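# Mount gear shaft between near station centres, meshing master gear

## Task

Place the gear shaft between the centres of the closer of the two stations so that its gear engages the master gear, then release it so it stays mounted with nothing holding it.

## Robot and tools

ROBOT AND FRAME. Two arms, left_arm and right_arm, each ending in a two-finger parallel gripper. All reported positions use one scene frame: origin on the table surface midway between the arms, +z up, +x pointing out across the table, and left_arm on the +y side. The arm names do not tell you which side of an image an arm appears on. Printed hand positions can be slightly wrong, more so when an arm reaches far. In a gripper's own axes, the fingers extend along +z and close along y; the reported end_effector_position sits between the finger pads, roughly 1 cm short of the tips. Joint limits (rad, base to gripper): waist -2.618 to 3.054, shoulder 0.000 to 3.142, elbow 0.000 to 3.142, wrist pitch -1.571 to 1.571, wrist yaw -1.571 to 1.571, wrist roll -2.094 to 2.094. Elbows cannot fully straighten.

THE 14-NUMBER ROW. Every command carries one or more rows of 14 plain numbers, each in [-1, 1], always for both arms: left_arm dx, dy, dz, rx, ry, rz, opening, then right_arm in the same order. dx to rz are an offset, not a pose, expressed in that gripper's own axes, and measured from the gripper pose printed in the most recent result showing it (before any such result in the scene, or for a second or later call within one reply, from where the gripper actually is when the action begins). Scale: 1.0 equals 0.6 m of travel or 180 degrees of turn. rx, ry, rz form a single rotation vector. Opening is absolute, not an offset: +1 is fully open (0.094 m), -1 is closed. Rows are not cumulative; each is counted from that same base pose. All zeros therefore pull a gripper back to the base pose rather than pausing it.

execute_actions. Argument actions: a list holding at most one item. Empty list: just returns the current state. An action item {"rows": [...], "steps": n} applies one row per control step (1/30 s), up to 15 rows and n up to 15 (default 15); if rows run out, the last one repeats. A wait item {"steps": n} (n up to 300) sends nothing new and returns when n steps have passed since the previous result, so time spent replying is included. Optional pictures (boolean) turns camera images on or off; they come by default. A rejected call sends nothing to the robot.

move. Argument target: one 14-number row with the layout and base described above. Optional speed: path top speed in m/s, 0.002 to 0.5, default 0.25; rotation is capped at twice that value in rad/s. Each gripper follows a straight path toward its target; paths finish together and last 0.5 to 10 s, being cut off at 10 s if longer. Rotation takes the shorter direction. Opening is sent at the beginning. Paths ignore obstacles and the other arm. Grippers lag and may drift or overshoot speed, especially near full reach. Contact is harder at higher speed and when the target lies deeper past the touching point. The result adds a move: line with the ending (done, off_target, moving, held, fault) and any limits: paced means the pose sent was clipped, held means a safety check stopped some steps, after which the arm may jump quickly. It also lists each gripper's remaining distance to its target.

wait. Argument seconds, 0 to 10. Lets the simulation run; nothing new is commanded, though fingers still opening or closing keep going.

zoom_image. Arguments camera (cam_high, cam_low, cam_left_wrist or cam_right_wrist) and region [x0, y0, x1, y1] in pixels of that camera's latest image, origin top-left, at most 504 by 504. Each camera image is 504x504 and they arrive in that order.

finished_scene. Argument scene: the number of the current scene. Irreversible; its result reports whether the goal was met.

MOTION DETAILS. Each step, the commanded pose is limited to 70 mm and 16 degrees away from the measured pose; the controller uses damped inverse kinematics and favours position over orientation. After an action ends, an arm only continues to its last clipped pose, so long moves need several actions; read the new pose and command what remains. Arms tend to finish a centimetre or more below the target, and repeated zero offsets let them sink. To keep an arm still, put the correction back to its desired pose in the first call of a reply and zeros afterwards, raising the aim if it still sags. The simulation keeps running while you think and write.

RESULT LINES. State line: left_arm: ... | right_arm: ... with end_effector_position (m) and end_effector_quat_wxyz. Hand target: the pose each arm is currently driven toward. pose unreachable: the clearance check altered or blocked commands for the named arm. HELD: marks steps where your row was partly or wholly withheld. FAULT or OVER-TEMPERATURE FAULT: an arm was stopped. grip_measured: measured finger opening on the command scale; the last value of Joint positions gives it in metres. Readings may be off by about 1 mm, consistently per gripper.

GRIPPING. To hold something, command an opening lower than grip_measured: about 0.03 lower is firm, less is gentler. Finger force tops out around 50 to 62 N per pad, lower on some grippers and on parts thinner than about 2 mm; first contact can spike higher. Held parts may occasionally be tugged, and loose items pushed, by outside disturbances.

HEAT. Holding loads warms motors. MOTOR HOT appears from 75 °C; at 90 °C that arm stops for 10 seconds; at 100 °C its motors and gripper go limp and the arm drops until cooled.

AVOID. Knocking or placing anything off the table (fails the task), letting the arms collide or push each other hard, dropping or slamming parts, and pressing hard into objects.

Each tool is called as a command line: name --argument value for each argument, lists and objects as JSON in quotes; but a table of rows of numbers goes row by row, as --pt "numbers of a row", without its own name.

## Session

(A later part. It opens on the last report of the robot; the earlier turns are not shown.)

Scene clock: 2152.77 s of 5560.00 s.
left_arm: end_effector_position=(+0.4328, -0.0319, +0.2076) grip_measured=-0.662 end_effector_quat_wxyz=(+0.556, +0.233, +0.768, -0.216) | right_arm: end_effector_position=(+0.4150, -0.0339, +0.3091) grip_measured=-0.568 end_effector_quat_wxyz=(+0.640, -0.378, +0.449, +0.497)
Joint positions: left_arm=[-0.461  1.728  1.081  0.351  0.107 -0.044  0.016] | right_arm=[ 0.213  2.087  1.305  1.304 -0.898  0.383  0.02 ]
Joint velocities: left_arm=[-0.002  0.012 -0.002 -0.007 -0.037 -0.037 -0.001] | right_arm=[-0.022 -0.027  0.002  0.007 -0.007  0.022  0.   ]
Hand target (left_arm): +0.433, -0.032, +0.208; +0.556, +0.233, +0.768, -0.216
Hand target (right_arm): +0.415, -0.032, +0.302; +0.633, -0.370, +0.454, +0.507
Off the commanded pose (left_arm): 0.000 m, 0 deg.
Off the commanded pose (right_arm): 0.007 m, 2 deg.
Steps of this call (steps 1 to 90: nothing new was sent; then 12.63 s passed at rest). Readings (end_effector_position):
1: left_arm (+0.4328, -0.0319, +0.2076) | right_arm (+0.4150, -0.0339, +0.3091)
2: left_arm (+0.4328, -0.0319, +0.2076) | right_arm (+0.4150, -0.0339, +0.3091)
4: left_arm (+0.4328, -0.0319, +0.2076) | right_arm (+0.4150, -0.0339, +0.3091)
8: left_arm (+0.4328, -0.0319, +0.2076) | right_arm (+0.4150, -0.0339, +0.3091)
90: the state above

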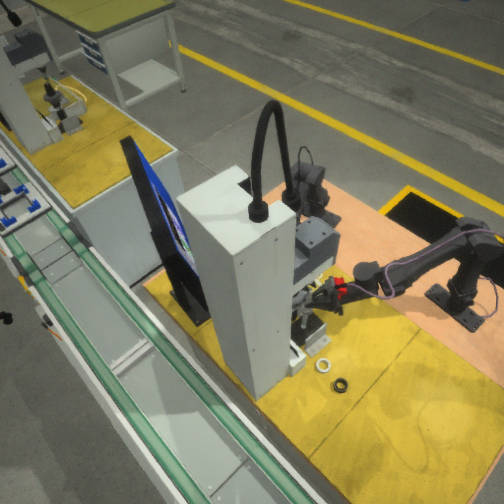

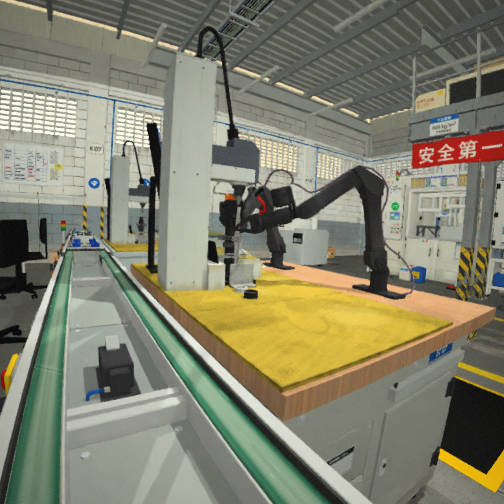

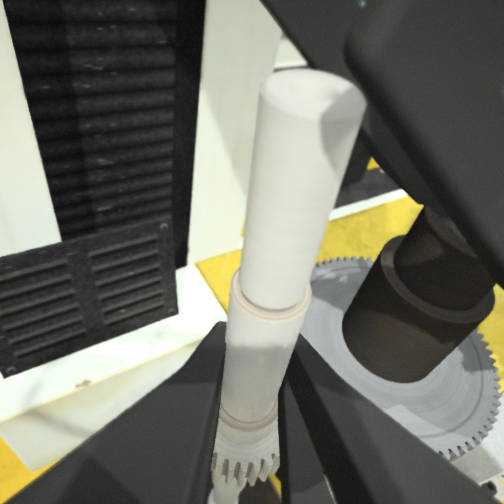

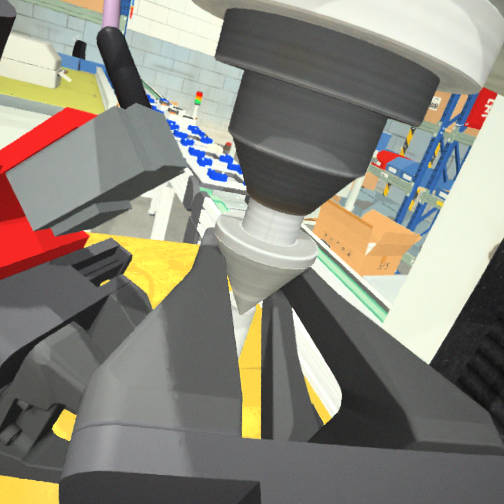

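execute_actions --actions '[{"rows": [[-0.0003,-0.006,0.002,0.001,0.002,0.004,-0.70, 0.011,0,0.0,0,0.0,0.008,-0.57],[-0.0006,-0.011,0.004,0.002,0.004,0.008,-0.70, 0.011,0,0.0,0,0.0,0.008,-0.57],[-0.0009,-0.016,0.006,0.003,0.006,0.012,-0.70, 0.011,0,0.0,0,0.0,0.008,-0.57],[-0.0011,-0.021,0.007,0.004,0.007,0.015,-0.70, 0.011,0,0.0,0,0.0,0.008,-0.57],[-0.0013,-0.025,0.008,0.005,0.008,0.018,-0.70, 0.011,0,0.0,0,0.0,0.008,-0.57]], "steps": 15}]'

Scene clock: 2172.10 s of 5560.00 s.
left_arm: end_effector_position=(+0.4317, -0.0347, +0.2077) grip_measured=-0.662 end_effector_quat_wxyz=(+0.554, +0.241, +0.771, -0.204) | right_arm: end_effector_position=(+0.4150, -0.0339, +0.3091) grip_measured=-0.568 end_effector_quat_wxyz=(+0.640, -0.378, +0.449, +0.497)
Joint positions: left_arm=[-0.474  1.728  1.097  0.321  0.086 -0.023  0.016] | right_arm=[ 0.213  2.087  1.305  1.304 -0.898  0.383  0.02 ]
Joint velocities: left_arm=[-0.007 -0.002 -0.002  0.007 -0.022 -0.051 -0.   ] | right_arm=[ 0.002  0.002  0.017 -0.007 -0.037 -0.007 -0.   ]
Hand target (left_arm): +0.427, -0.047, +0.208; +0.550, +0.262, +0.766, -0.203
Hand target (right_arm): +0.415, -0.032, +0.303; +0.633, -0.373, +0.453, +0.504
Off the commanded pose (left_arm): 0.013 m, 2 deg.
Off the commanded pose (right_arm): 0.007 m, 1 deg.
Steps of this call (steps 1 to 90: nothing new was sent; then 15.83 s passed at rest; steps 91 to 105: all 15 steps of this action). Readings (end_effector_position):
91: left_arm (+0.4328, -0.0319, +0.2076) | right_arm (+0.4150, -0.0339, +0.3091)
92: left_arm (+0.4328, -0.0319, +0.2076) | right_arm (+0.4150, -0.0339, +0.3091)
94: left_arm (+0.4321, -0.0332, +0.2079) | right_arm (+0.4150, -0.0339, +0.3091)
98: left_arm (+0.4317, -0.0346, +0.2078) | right_arm (+0.4150, -0.0339, +0.3091)
105: the state above

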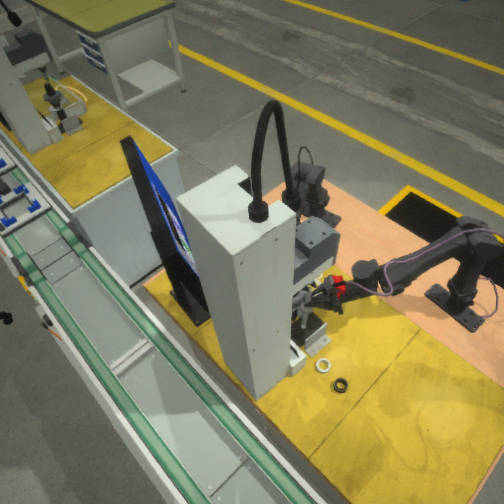

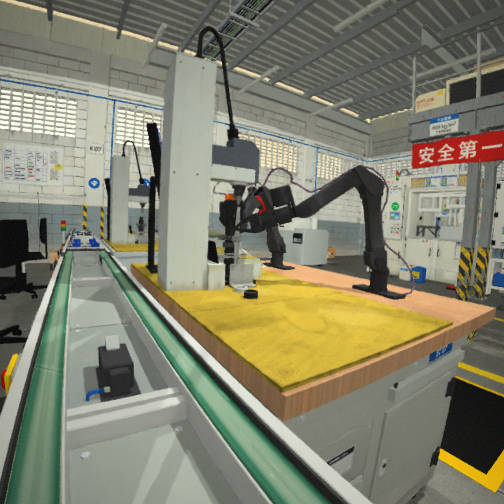

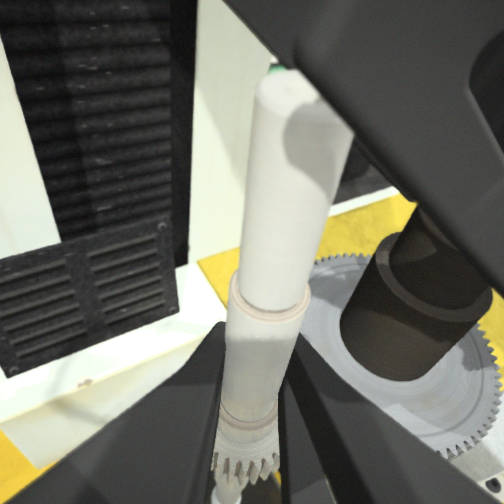

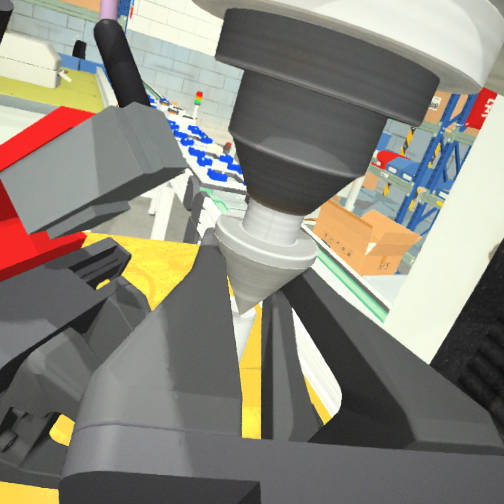

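execute_actions --actions '[{"rows": [[-0.002,-0.012,0.008,0.0,0.006,0.008,-0.70, 0.011,0,0.0,0,0.0,0.008,-0.57],[-0.003,-0.012,0.012,0.0,0.009,0.009,-0.70, 0.011,0,0.0,0,0.0,0.008,-0.57],[-0.004,-0.013,0.016,0.0,0.012,0.010,-0.70, 0.011,0,0.0,0,0.0,0.008,-0.57]], "steps": 15}]'

Scene clock: 2178.90 s of 5560.00 s.
left_arm: end_effector_position=(+0.4338, -0.0355, +0.2073) grip_measured=-0.662 end_effector_quat_wxyz=(+0.540, +0.241, +0.782, -0.196) | right_arm: end_effector_position=(+0.4148, -0.0340, +0.3093) grip_measured=-0.568 end_effector_quat_wxyz=(+0.640, -0.379, +0.448, +0.496)
Joint positions: left_arm=[-0.477  1.734  1.141  0.246  0.073 -0.023  0.016] | right_arm=[ 0.213  2.087  1.305  1.306 -0.898  0.383  0.02 ]
Joint velocities: left_arm=[-0.012  0.012  0.027 -0.007 -0.066  0.037 -0.   ] | right_arm=[ 0.002  0.002 -0.012 -0.051  0.066  0.037  0.001]
Hand target (left_arm): +0.434, -0.047, +0.207; +0.542, +0.257, +0.777, -0.191
Hand target (right_arm): +0.415, -0.032, +0.303; +0.633, -0.373, +0.453, +0.505
Off the commanded pose (left_arm): 0.011 m, 2 deg.
Off the commanded pose (right_arm): 0.007 m, 2 deg.
Steps of this call (steps 1 to 90: nothing new was sent; then 3.30 s passed at rest; steps 91 to 105: all 15 steps of this action). Readings (end_effector_position):
91: left_arm (+0.4320, -0.0345, +0.2079) | right_arm (+0.4150, -0.0339, +0.3091)
92: left_arm (+0.4324, -0.0345, +0.2081) | right_arm (+0.4150, -0.0339, +0.3091)
94: left_arm (+0.4340, -0.0353, +0.2079) | right_arm (+0.4150, -0.0340, +0.3092)
98: left_arm (+0.4339, -0.0354, +0.2075) | right_arm (+0.4148, -0.0340, +0.3093)
105: the state above

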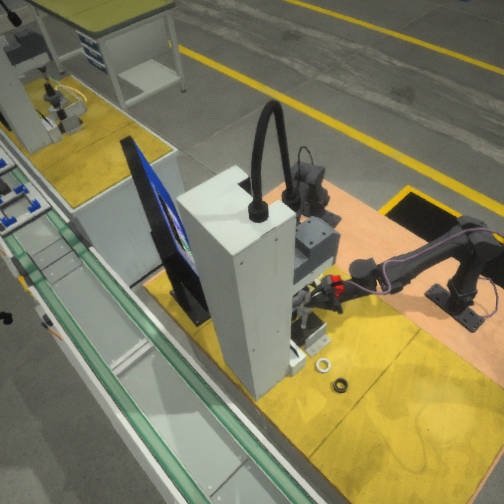

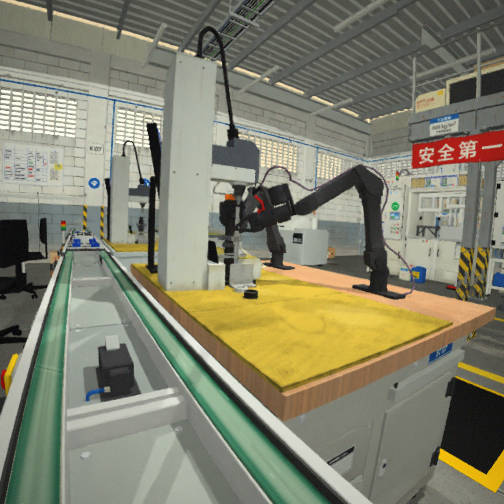

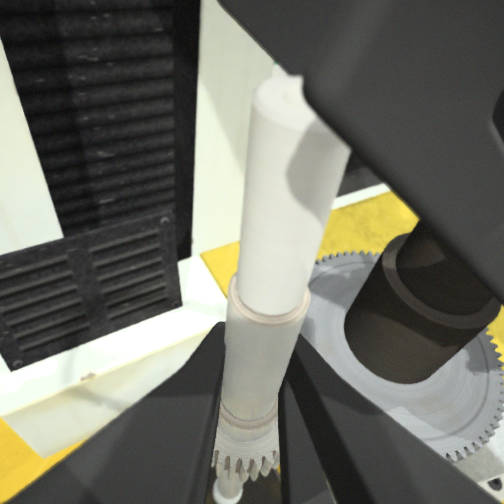

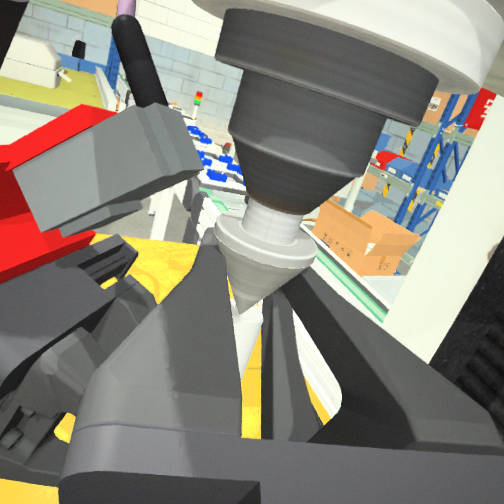

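execute_actions --actions '[{"rows": [[-0.001,-0.016,0.008,0.004,0.004,0.010,-0.70, 0.011,0,0.0,0,0.0,0.008,-0.57],[-0.001,-0.019,0.006,0.006,0.003,0.012,-0.70, 0.011,0,0.0,0,0.0,0.008,-0.57],[-0.001,-0.022,0.005,0.008,0.002,0.014,-0.70, 0.011,0,0.0,0,0.0,0.008,-0.57]], "steps": 15}]'

Scene clock: 2183.83 s of 5560.00 s.
left_arm: end_effector_position=(+0.4338, -0.0354, +0.2071) grip_measured=-0.662 end_effector_quat_wxyz=(+0.540, +0.241, +0.783, -0.196) | right_arm: end_effector_position=(+0.4148, -0.0340, +0.3093) grip_measured=-0.568 end_effector_quat_wxyz=(+0.640, -0.379, +0.448, +0.496)
Joint positions: left_arm=[-0.477  1.734  1.141  0.244  0.073 -0.023  0.016] | right_arm=[ 0.213  2.087  1.305  1.306 -0.898  0.383  0.02 ]
Joint velocities: left_arm=[ 0.007 -0.012 -0.007 -0.007 -0.095  0.11  -0.001] | right_arm=[-0.007  0.012  0.002  0.007  0.022 -0.022 -0.001]
Hand target (left_arm): +0.428, -0.048, +0.207; +0.539, +0.265, +0.776, -0.194
Hand target (right_arm): +0.415, -0.032, +0.303; +0.634, -0.373, +0.453, +0.504
Off the commanded pose (left_arm): 0.014 m, 3 deg.
Off the commanded pose (right_arm): 0.007 m, 1 deg.
Steps of this call (steps 1 to 90: nothing new was sent; then 1.43 s passed at rest; steps 91 to 105: all 15 steps of this action). Readings (end_effector_position):
91: left_arm (+0.4338, -0.0354, +0.2071) | right_arm (+0.4148, -0.0340, +0.3093)
92: left_arm (+0.4338, -0.0354, +0.2071) | right_arm (+0.4148, -0.0340, +0.3093)
94: left_arm (+0.4338, -0.0354, +0.2071) | right_arm (+0.4148, -0.0340, +0.3093)
98: left_arm (+0.4338, -0.0354, +0.2071) | right_arm (+0.4148, -0.0340, +0.3093)
105: the state above

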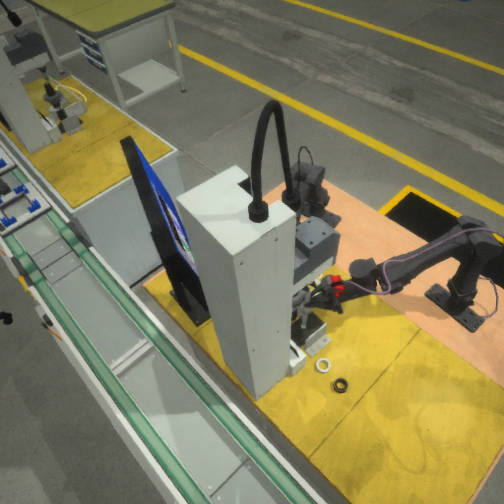

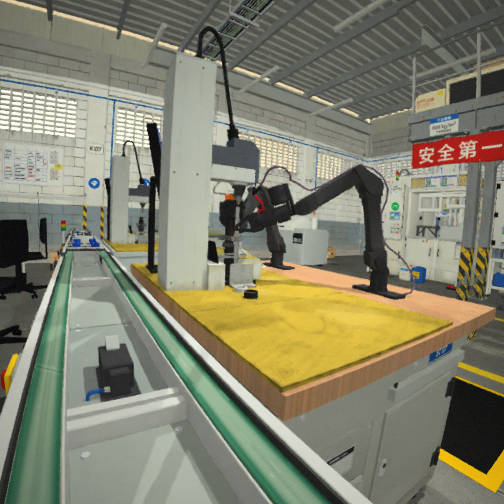

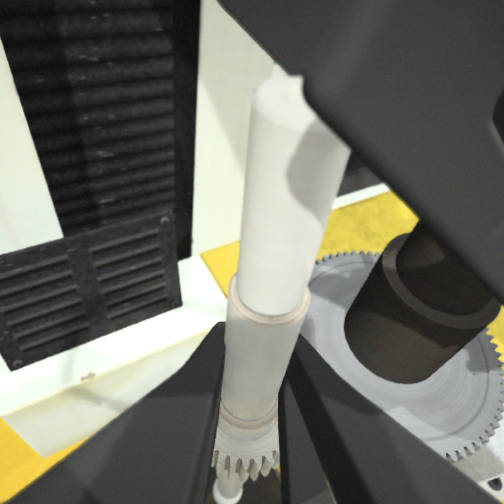

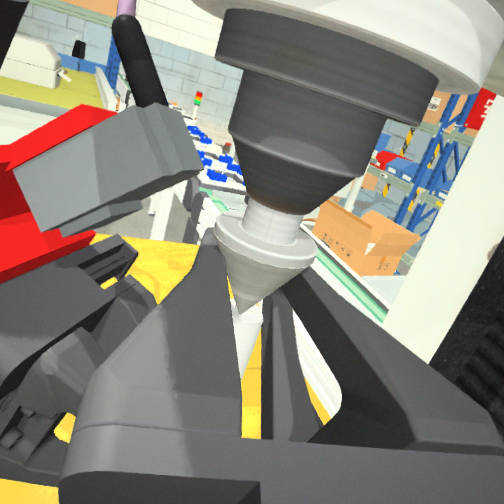

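zoom_image --camera "cam_right_wrist" --region '[170, 220, 350, 400]'

execute_actions --actions '[{"rows": [[0.0,-0.022,0.002,0.008,0.0,0.014,-0.70, 0.011,0,0.0,0,0.0,0.008,-0.57],[0.0,-0.023,-0.001,0.008,-0.002,0.015,-0.70, 0.011,0,0.0,0,0.0,0.008,-0.57],[0.0,-0.024,-0.004,0.008,-0.004,0.016,-0.70, 0.011,0,0.0,0,0.0,0.008,-0.57]], "steps": 15}]'

Region (170, 220, 350, 400) of cam_right_wrist's 504x504 image, scaled by 2.800, with more detail than that image has.

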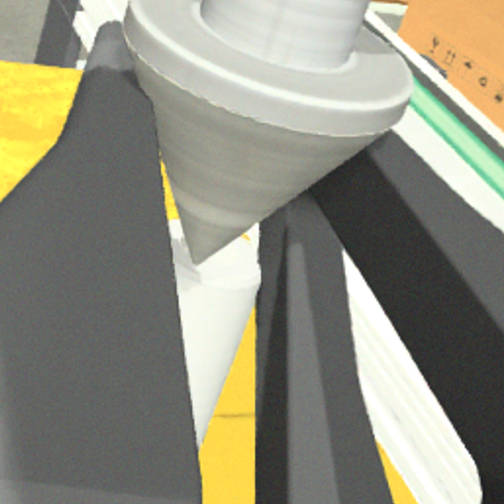

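Scene clock: 2189.70 s of 5560.00 s.
left_arm: end_effector_position=(+0.4333, -0.0355, +0.2076) grip_measured=-0.662 end_effector_quat_wxyz=(+0.544, +0.240, +0.780, -0.196) | right_arm: end_effector_position=(+0.4148, -0.0340, +0.3093) grip_measured=-0.568 end_effector_quat_wxyz=(+0.640, -0.379, +0.448, +0.496)
Joint positions: left_arm=[-0.479  1.732  1.131  0.264  0.067 -0.023  0.016] | right_arm=[ 0.213  2.087  1.305  1.306 -0.898  0.383  0.02 ]
Joint velocities: left_arm=[ 0.007  0.007  0.002 -0.037  0.007 -0.007  0.   ] | right_arm=[-0.017 -0.002  0.012  0.007 -0.007 -0.022 -0.   ]
Hand target (left_arm): +0.423, -0.045, +0.208; +0.546, +0.266, +0.770, -0.194
Hand target (right_arm): +0.415, -0.032, +0.303; +0.634, -0.373, +0.453, +0.504
Off the commanded pose (left_arm): 0.014 m, 3 deg.
Off the commanded pose (right_arm): 0.007 m, 1 deg.
Steps of this call (steps 1 to 90: nothing new was sent; then 2.37 s passed at rest; steps 91 to 105: all 15 steps of this action). Readings (end_effector_position):
91: left_arm (+0.4338, -0.0354, +0.2071) | right_arm (+0.4148, -0.0340, +0.3093)
92: left_arm (+0.4336, -0.0355, +0.2078) | right_arm (+0.4148, -0.0340, +0.3093)
94: left_arm (+0.4334, -0.0354, +0.2076) | right_arm (+0.4148, -0.0340, +0.3093)
98: left_arm (+0.4334, -0.0354, +0.2077) | right_arm (+0.4148, -0.0340, +0.3093)
105: the state above

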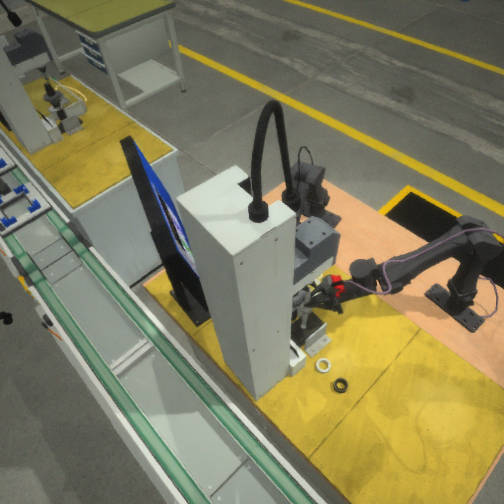

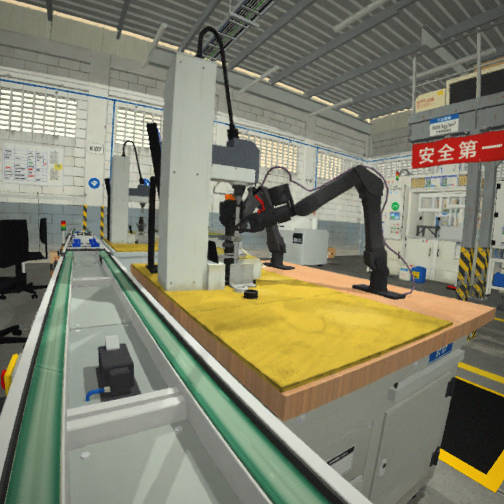

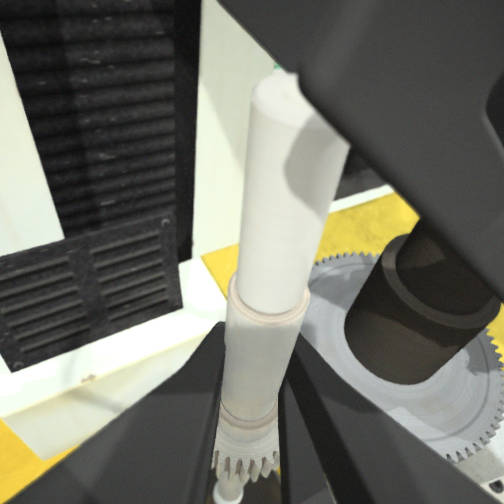

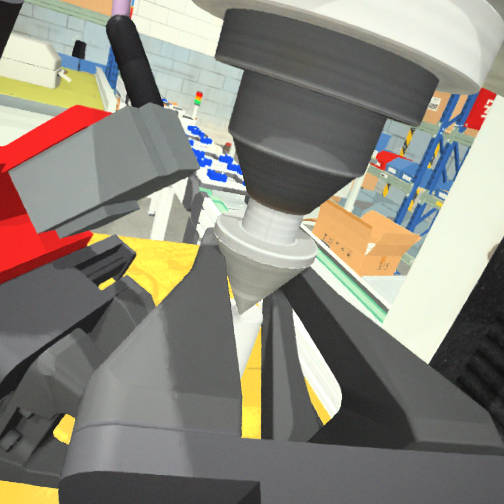

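execute_actions --actions '[{"rows": [[0.0,-0.020,0.0,0.014,0.0,0.016,-0.70, 0.011,0,0.0,0,0.0,0.008,-0.57],[0.0,-0.020,0.001,0.020,0.0,0.018,-0.70, 0.011,0,0.0,0,0.0,0.008,-0.57],[0.0,-0.020,0.002,0.026,0.001,0.020,-0.70, 0.011,0,0.0,0,0.0,0.008,-0.57],[0.0,-0.020,0.002,0.032,0.001,0.022,-0.70, 0.011,0,0.0,0,0.0,0.008,-0.57]], "steps": 15}]'

Scene clock: 2203.83 s of 5560.00 s.
left_arm: end_effector_position=(+0.4312, -0.0373, +0.2081) grip_measured=-0.662 end_effector_quat_wxyz=(+0.541, +0.267, +0.770, -0.207) | right_arm: end_effector_position=(+0.4147, -0.0340, +0.3093) grip_measured=-0.568 end_effector_quat_wxyz=(+0.640, -0.379, +0.448, +0.496)
Joint positions: left_arm=[-0.461  1.732  1.131  0.264  0.137  0.016  0.016] | right_arm=[ 0.213  2.087  1.305  1.306 -0.898  0.383  0.02 ]
Joint velocities: left_arm=[ 0.002  0.002 -0.022  0.007  0.007 -0.066 -0.001] | right_arm=[ 0.002 -0.007 -0.007 -0.051  0.037 -0.095  0.   ]
Hand target (left_arm): +0.427, -0.046, +0.208; +0.537, +0.293, +0.761, -0.215
Hand target (right_arm): +0.415, -0.032, +0.303; +0.634, -0.373, +0.453, +0.504
Off the commanded pose (left_arm): 0.009 m, 3 deg.
Off the commanded pose (right_arm): 0.007 m, 1 deg.
Steps of this call (steps 1 to 90: nothing new was sent; then 10.63 s passed at rest; steps 91 to 105: all 15 steps of this action). Readings (end_effector_position):
91: left_arm (+0.4333, -0.0356, +0.2077) | right_arm (+0.4148, -0.0340, +0.3093)
92: left_arm (+0.4332, -0.0358, +0.2077) | right_arm (+0.4148, -0.0340, +0.3093)
94: left_arm (+0.4328, -0.0360, +0.2078) | right_arm (+0.4147, -0.0340, +0.3093)
98: left_arm (+0.4320, -0.0365, +0.2080) | right_arm (+0.4147, -0.0340, +0.3093)
105: the state above

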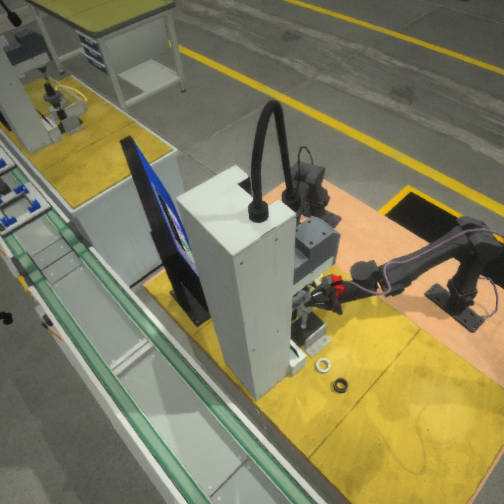

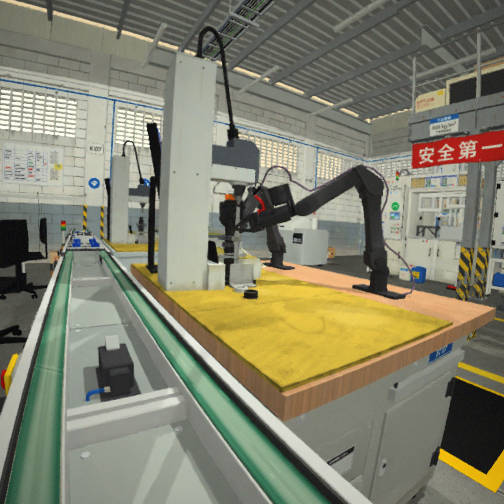

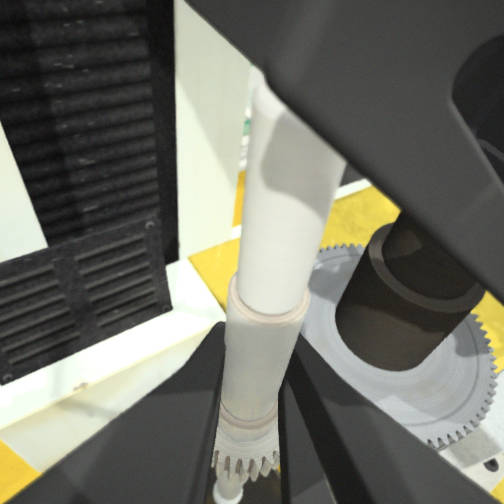

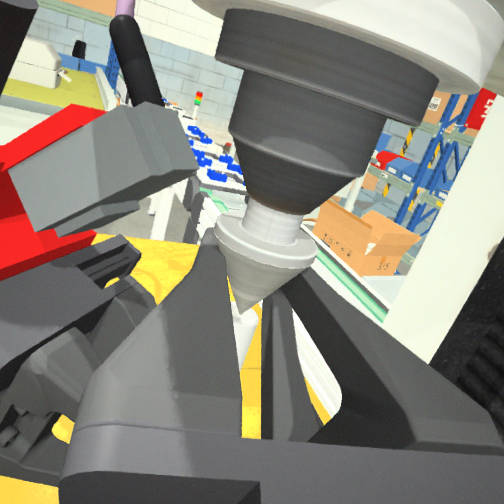

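execute_actions --actions '[{"rows": [[-0.001,-0.016,0.004,0.014,0.002,0.012,-0.70, 0.011,0,0.0,0,0.0,0.008,-0.57],[-0.001,-0.017,0.006,0.014,0.003,0.013,-0.70, 0.011,0,0.0,0,0.0,0.008,-0.57],[-0.002,-0.018,0.008,0.014,0.004,0.014,-0.70, 0.011,0,0.0,0,0.0,0.008,-0.57],[-0.002,-0.019,0.010,0.014,0.005,0.015,-0.70, 0.011,0,0.0,0,0.0,0.008,-0.57]], "steps": 15}]'

Scene clock: 2211.03 s of 5560.00 s.
left_arm: end_effector_position=(+0.4321, -0.0383, +0.2079) grip_measured=-0.662 end_effector_quat_wxyz=(+0.539, +0.270, +0.771, -0.206) | right_arm: end_effector_position=(+0.4147, -0.0340, +0.3093) grip_measured=-0.568 end_effector_quat_wxyz=(+0.640, -0.379, +0.448, +0.496)
Joint positions: left_arm=[-0.461  1.738  1.143  0.25   0.141  0.022  0.016] | right_arm=[ 0.213  2.087  1.305  1.306 -0.898  0.383  0.02 ]
Joint velocities: left_arm=[-0.007 -0.007  0.007 -0.022 -0.066  0.007  0.   ] | right_arm=[ 0.002 -0.017 -0.002 -0.007 -0.081 -0.022  0.001]
Hand target (left_arm): +0.428, -0.050, +0.208; +0.534, +0.298, +0.763, -0.209
Hand target (right_arm): +0.415, -0.032, +0.303; +0.634, -0.373, +0.453, +0.504
Off the commanded pose (left_arm): 0.012 m, 3 deg.
Off the commanded pose (right_arm): 0.007 m, 1 deg.
Steps of this call (steps 1 to 90: nothing new was sent; then 3.70 s passed at rest; steps 91 to 105: all 15 steps of this action). Readings (end_effector_position):
91: left_arm (+0.4310, -0.0374, +0.2081) | right_arm (+0.4147, -0.0340, +0.3093)
92: left_arm (+0.4310, -0.0374, +0.2080) | right_arm (+0.4147, -0.0340, +0.3093)
94: left_arm (+0.4311, -0.0374, +0.2080) | right_arm (+0.4147, -0.0340, +0.3093)
98: left_arm (+0.4321, -0.0383, +0.2079) | right_arm (+0.4147, -0.0340, +0.3093)
105: the state above

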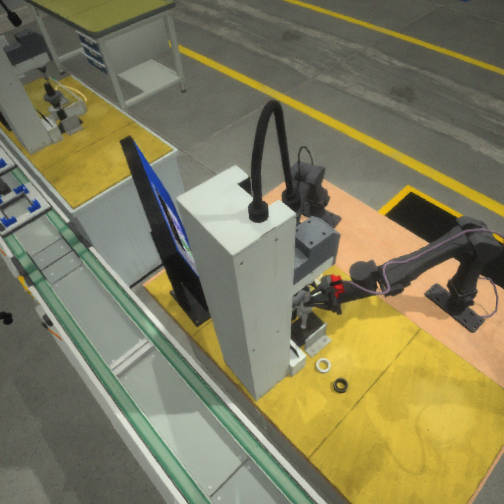

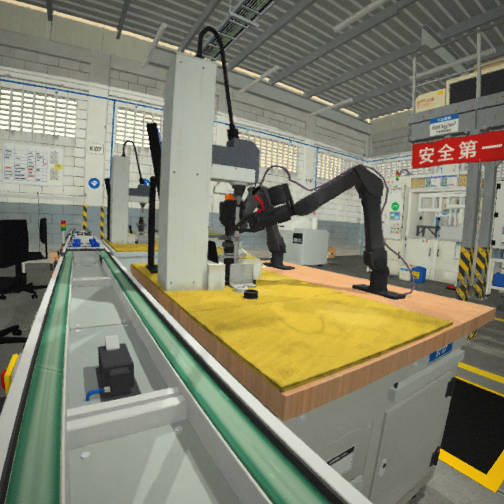

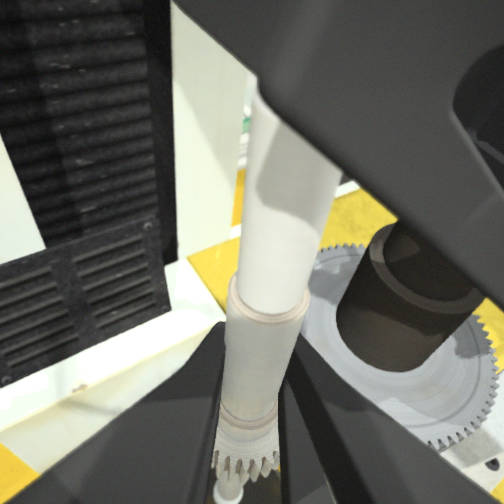

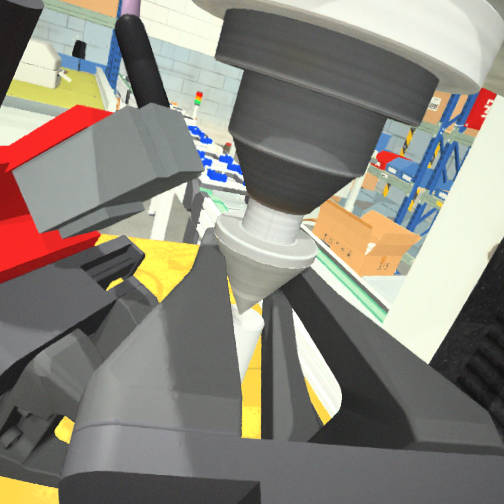

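execute_actions --actions '[{"rows": [[-0.001,-0.020,0.006,0.016,0.003,0.015,-0.70, 0.011,0,0.0,0,0.0,0.008,-0.57],[-0.001,-0.022,0.005,0.019,0.002,0.017,-0.70, 0.011,0,0.0,0,0.0,0.008,-0.57],[-0.001,-0.024,0.004,0.022,0.002,0.019,-0.70, 0.011,0,0.0,0,0.0,0.008,-0.57],[-0.001,-0.026,0.004,0.025,0.002,0.021,-0.70, 0.011,0,0.0,0,0.0,0.008,-0.57]], "steps": 15}]'

zoom_image --camera "cam_right_wrist" --region '[170, 220, 350, 400]'

Scene clock: 2218.90 s of 5560.00 s.
left_arm: end_effector_position=(+0.4296, -0.0413, +0.2080) grip_measured=-0.662 end_effector_quat_wxyz=(+0.539, +0.288, +0.764, -0.206) | right_arm: end_effector_position=(+0.4147, -0.0340, +0.3093) grip_measured=-0.568 end_effector_quat_wxyz=(+0.640, -0.379, +0.448, +0.496)
Joint positions: left_arm=[-0.461  1.738  1.143  0.25   0.162  0.054  0.016] | right_arm=[ 0.213  2.087  1.305  1.306 -0.898  0.383  0.02 ]
Joint velocities: left_arm=[-0.002  0.012 -0.007 -0.007  0.022  0.007  0.001] | right_arm=[-0.007 -0.022 -0.017  0.066  0.022  0.022  0.001]
Hand target (left_arm): +0.424, -0.052, +0.208; +0.532, +0.316, +0.755, -0.217
Hand target (right_arm): +0.415, -0.032, +0.303; +0.634, -0.373, +0.453, +0.504
Off the commanded pose (left_arm): 0.012 m, 4 deg.
Off the commanded pose (right_arm): 0.007 m, 1 deg.
Steps of this call (steps 1 to 90: nothing new was sent; then 4.37 s passed at rest; steps 91 to 105: all 15 steps of this action). Readings (end_effector_position):
91: left_arm (+0.4320, -0.0384, +0.2079) | right_arm (+0.4147, -0.0340, +0.3093)
92: left_arm (+0.4319, -0.0386, +0.2079) | right_arm (+0.4147, -0.0340, +0.3093)
94: left_arm (+0.4312, -0.0394, +0.2079) | right_arm (+0.4147, -0.0340, +0.3093)
98: left_arm (+0.4302, -0.0406, +0.2080) | right_arm (+0.4147, -0.0340, +0.3093)
105: the state above

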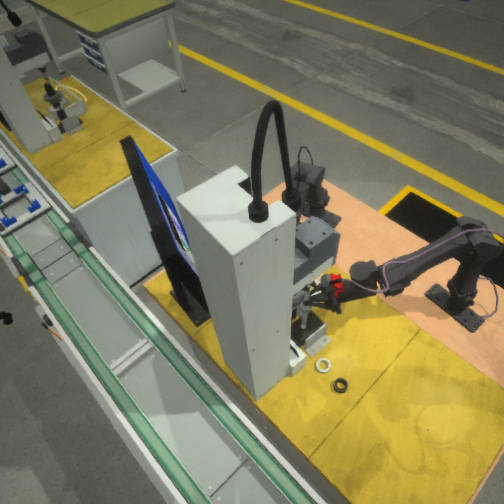

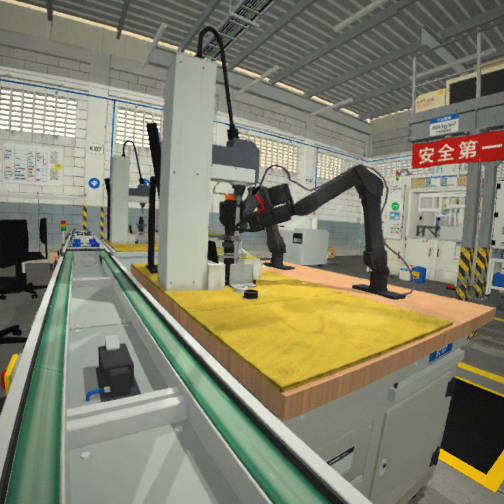

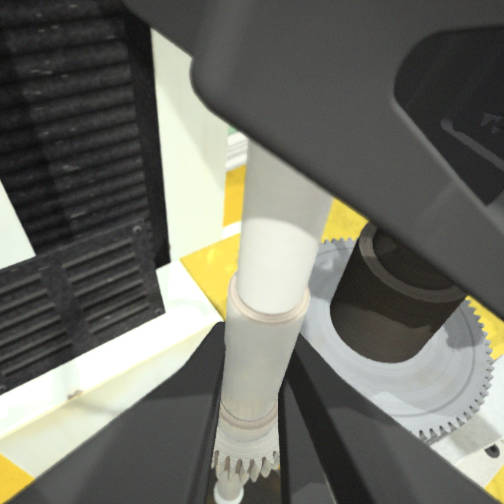

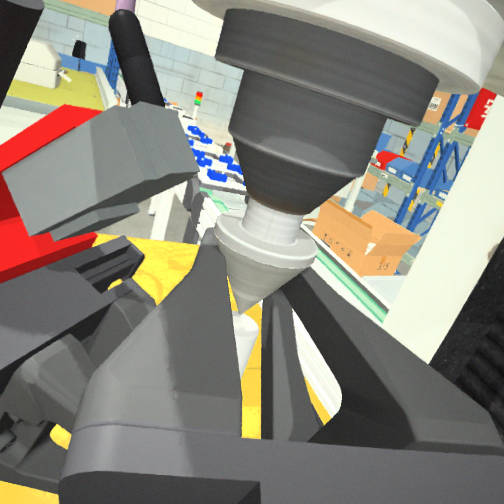

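Region (170, 220, 350, 400) of cam_right_wrist's 504x504 image, scaled by 2.800, with more detail than that image has.

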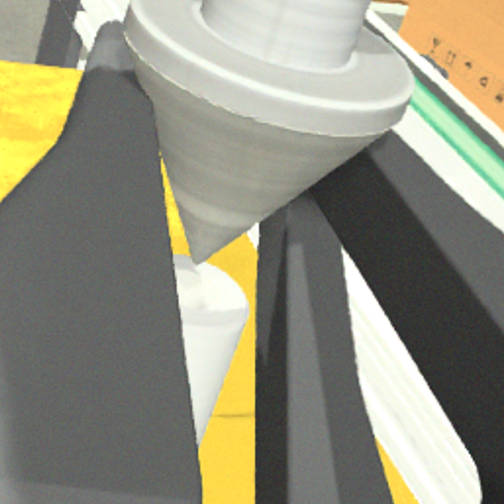

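execute_actions --actions '[{"rows": [[-0.001,-0.016,0.004,0.014,0.002,0.012,-0.70, 0.011,0,0.0,0,0.0,0.008,-0.57],[-0.001,-0.015,0.006,0.013,0.003,0.011,-0.70, 0.011,0,0.0,0,0.0,0.008,-0.57],[-0.002,-0.014,0.008,0.012,0.004,0.010,-0.70, 0.011,0,0.0,0,0.0,0.008,-0.57],[-0.002,-0.014,0.010,0.012,0.005,0.010,-0.70, 0.011,0,0.0,0,0.0,0.008,-0.57]], "steps": 15}]'

zoom_image --camera "cam_right_wrist" --region '[170, 220, 350, 400]'

Scene clock: 2229.60 s of 5560.00 s.
left_arm: end_effector_position=(+0.4308, -0.0422, +0.2078) grip_measured=-0.662 end_effector_quat_wxyz=(+0.536, +0.290, +0.766, -0.205) | right_arm: end_effector_position=(+0.4147, -0.0340, +0.3093) grip_measured=-0.568 end_effector_quat_wxyz=(+0.640, -0.379, +0.448, +0.496)
Joint positions: left_arm=[-0.461  1.743  1.157  0.234  0.163  0.056  0.016] | right_arm=[ 0.213  2.087  1.305  1.306 -0.898  0.383  0.02 ]
Joint velocities: left_arm=[-0.002 -0.007  0.002 -0.051 -0.066 -0.022  0.001] | right_arm=[ 0.007 -0.002 -0.007 -0.081 -0.007 -0.007 -0.   ]
Hand target (left_arm): +0.428, -0.051, +0.207; +0.531, +0.312, +0.760, -0.209
Hand target (right_arm): +0.415, -0.032, +0.303; +0.634, -0.373, +0.453, +0.504
Off the commanded pose (left_arm): 0.010 m, 3 deg.
Off the commanded pose (right_arm): 0.007 m, 1 deg.
Steps of this call (steps 1 to 90: nothing new was sent; then 7.20 s passed at rest; steps 91 to 105: all 15 steps of this action). Readings (end_effector_position):
91: left_arm (+0.4294, -0.0415, +0.2080) | right_arm (+0.4147, -0.0340, +0.3093)
92: left_arm (+0.4294, -0.0414, +0.2079) | right_arm (+0.4147, -0.0340, +0.3093)
94: left_arm (+0.4297, -0.0415, +0.2080) | right_arm (+0.4147, -0.0340, +0.3093)
98: left_arm (+0.4308, -0.0422, +0.2079) | right_arm (+0.4147, -0.0340, +0.3093)
105: the state above

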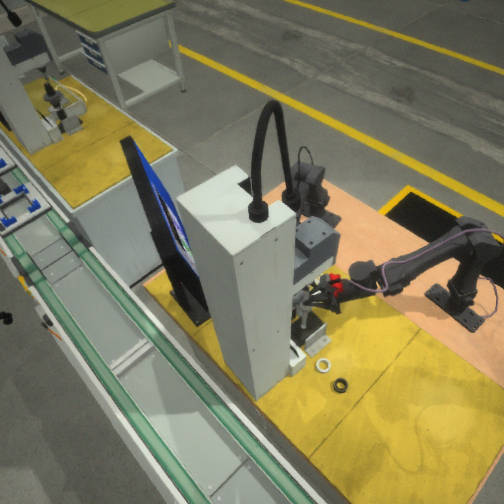

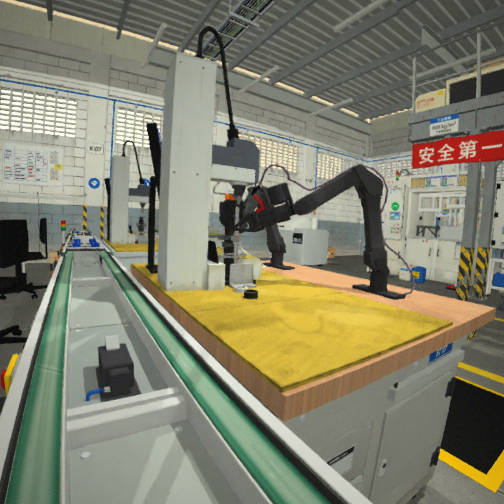

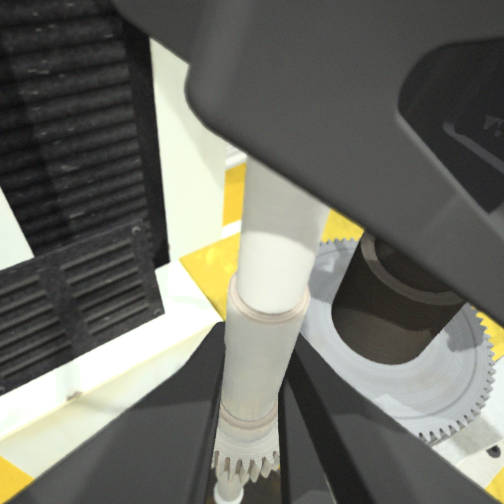

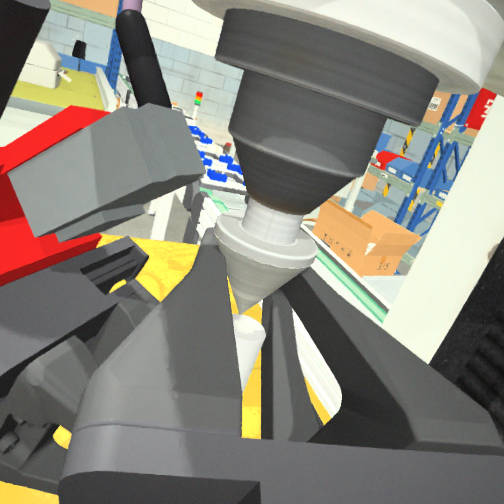

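Region (170, 220, 350, 400) of cam_right_wrist's 504x504 image, scaled by 2.800, with more detail than that image has.

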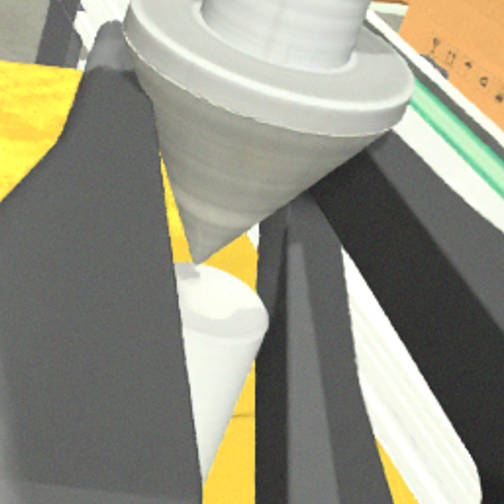

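execute_actions --actions '[{"rows": [[0,-0.010,0.003,0.008,0.001,0.008,-0.70, 0.011,0,0.0,0,0.0,0.008,-0.56],[0,-0.010,0.003,0.008,0.001,0.008,-0.70, 0.011,0,0.0,0,0.0,0.008,-0.555],[0,-0.010,0.003,0.008,0.001,0.008,-0.70, 0.011,0,0.0,0,0.0,0.008,-0.55],[0,-0.010,0.003,0.008,0.001,0.008,-0.70, 0.011,0,0.0,0,0.0,0.008,-0.545],[0,-0.010,0.003,0.008,0.001,0.008,-0.70, 0.011,0,0.0,0,0.0,0.008,-0.54],[0,-0.010,0.003,0.008,0.001,0.008,-0.70, 0.011,0,0.0,0,0.0,0.008,-0.535],[0,-0.010,0.003,0.008,0.001,0.008,-0.70, 0.011,0,0.0,0,0.0,0.008,-0.53],[0,-0.010,0.003,0.008,0.001,0.008,-0.70, 0.011,0,0.0,0,0.0,0.008,-0.525],[0,-0.010,0.003,0.008,0.001,0.008,-0.70, 0.011,0,0.0,0,0.0,0.008,-0.52],[0,-0.010,0.003,0.008,0.001,0.008,-0.70, 0.011,0,0.0,0,0.0,0.008,-0.515],[0,-0.010,0.003,0.008,0.001,0.008,-0.70, 0.011,0,0.0,0,0.0,0.008,-0.51],[0,-0.010,0.003,0.008,0.001,0.008,-0.70, 0.011,0,0.0,0,0.0,0.008,-0.505],[0,-0.010,0.003,0.008,0.001,0.008,-0.70, 0.011,0,0.0,0,0.0,0.008,-0.50]], "steps": 15}]'

zoom_image --camera "cam_right_wrist" --region '[170, 220, 350, 400]'

Scene clock: 2250.00 s of 5560.00 s.
left_arm: end_effector_position=(+0.4309, -0.0422, +0.2079) grip_measured=-0.662 end_effector_quat_wxyz=(+0.536, +0.290, +0.766, -0.205) | right_arm: end_effector_position=(+0.4147, -0.0340, +0.3093) grip_measured=-0.500 end_effector_quat_wxyz=(+0.640, -0.379, +0.448, +0.496)
Joint positions: left_arm=[-0.461  1.743  1.157  0.234  0.163  0.056  0.016] | right_arm=[ 0.213  2.087  1.305  1.306 -0.898  0.383  0.023]
Joint velocities: left_arm=[ 0.007 -0.022  0.002 -0.007 -0.022  0.007  0.001] | right_arm=[-0.002 -0.012 -0.012  0.037  0.022 -0.066 -0.001]
Hand target (left_arm): +0.428, -0.048, +0.207; +0.534, +0.306, +0.760, -0.207
Hand target (right_arm): +0.415, -0.032, +0.303; +0.634, -0.373, +0.453, +0.504
Off the commanded pose (left_arm): 0.006 m, 2 deg.
Off the commanded pose (right_arm): 0.007 m, 1 deg.
Steps of this call (steps 1 to 90: nothing new was sent; then 16.90 s passed at rest; steps 91 to 105: all 15 steps of this action). Readings (end_effector_position):
91: left_arm (+0.4308, -0.0422, +0.2079) | right_arm (+0.4147, -0.0340, +0.3093)
92: left_arm (+0.4309, -0.0422, +0.2079) | right_arm (+0.4147, -0.0340, +0.3093)
94: left_arm (+0.4309, -0.0422, +0.2079) | right_arm (+0.4147, -0.0340, +0.3093)
98: left_arm (+0.4309, -0.0422, +0.2079) | right_arm (+0.4147, -0.0340, +0.3093)
105: the state above

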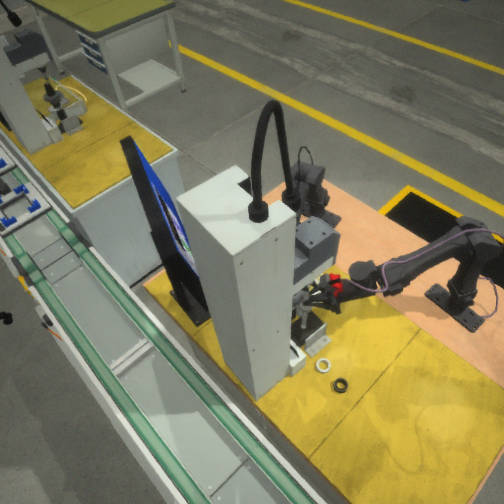

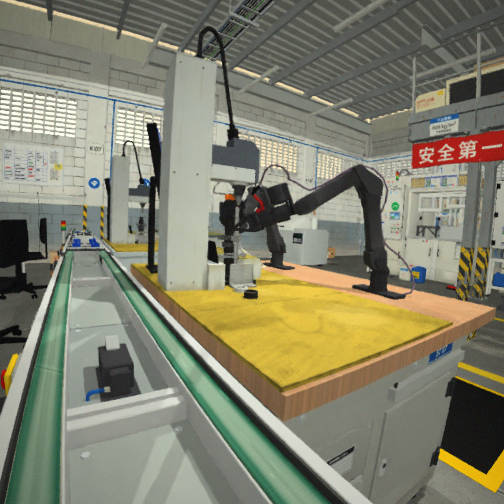

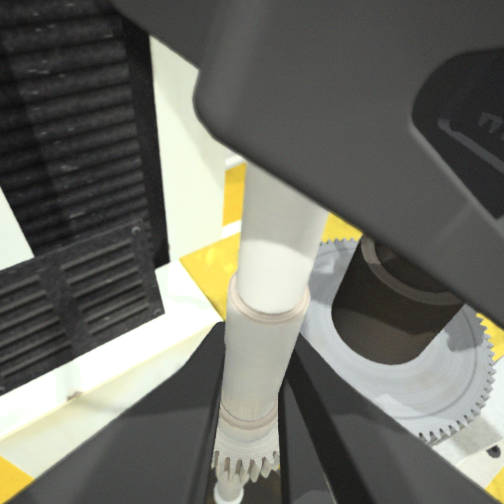

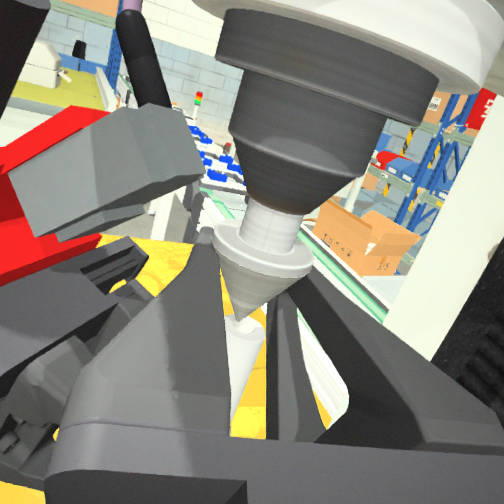

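Region (170, 220, 350, 400) of cam_right_wrist's 504x504 image, scaled by 2.800, with more detail than that image has.

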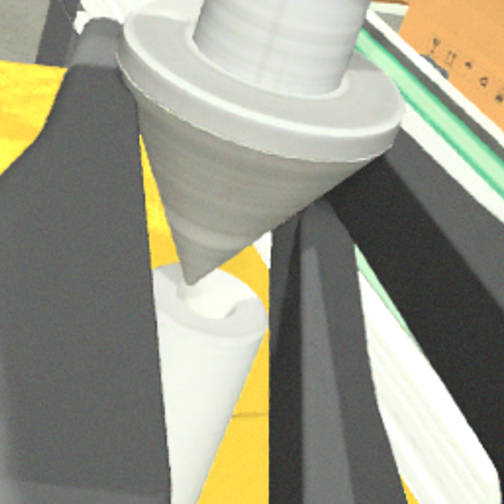

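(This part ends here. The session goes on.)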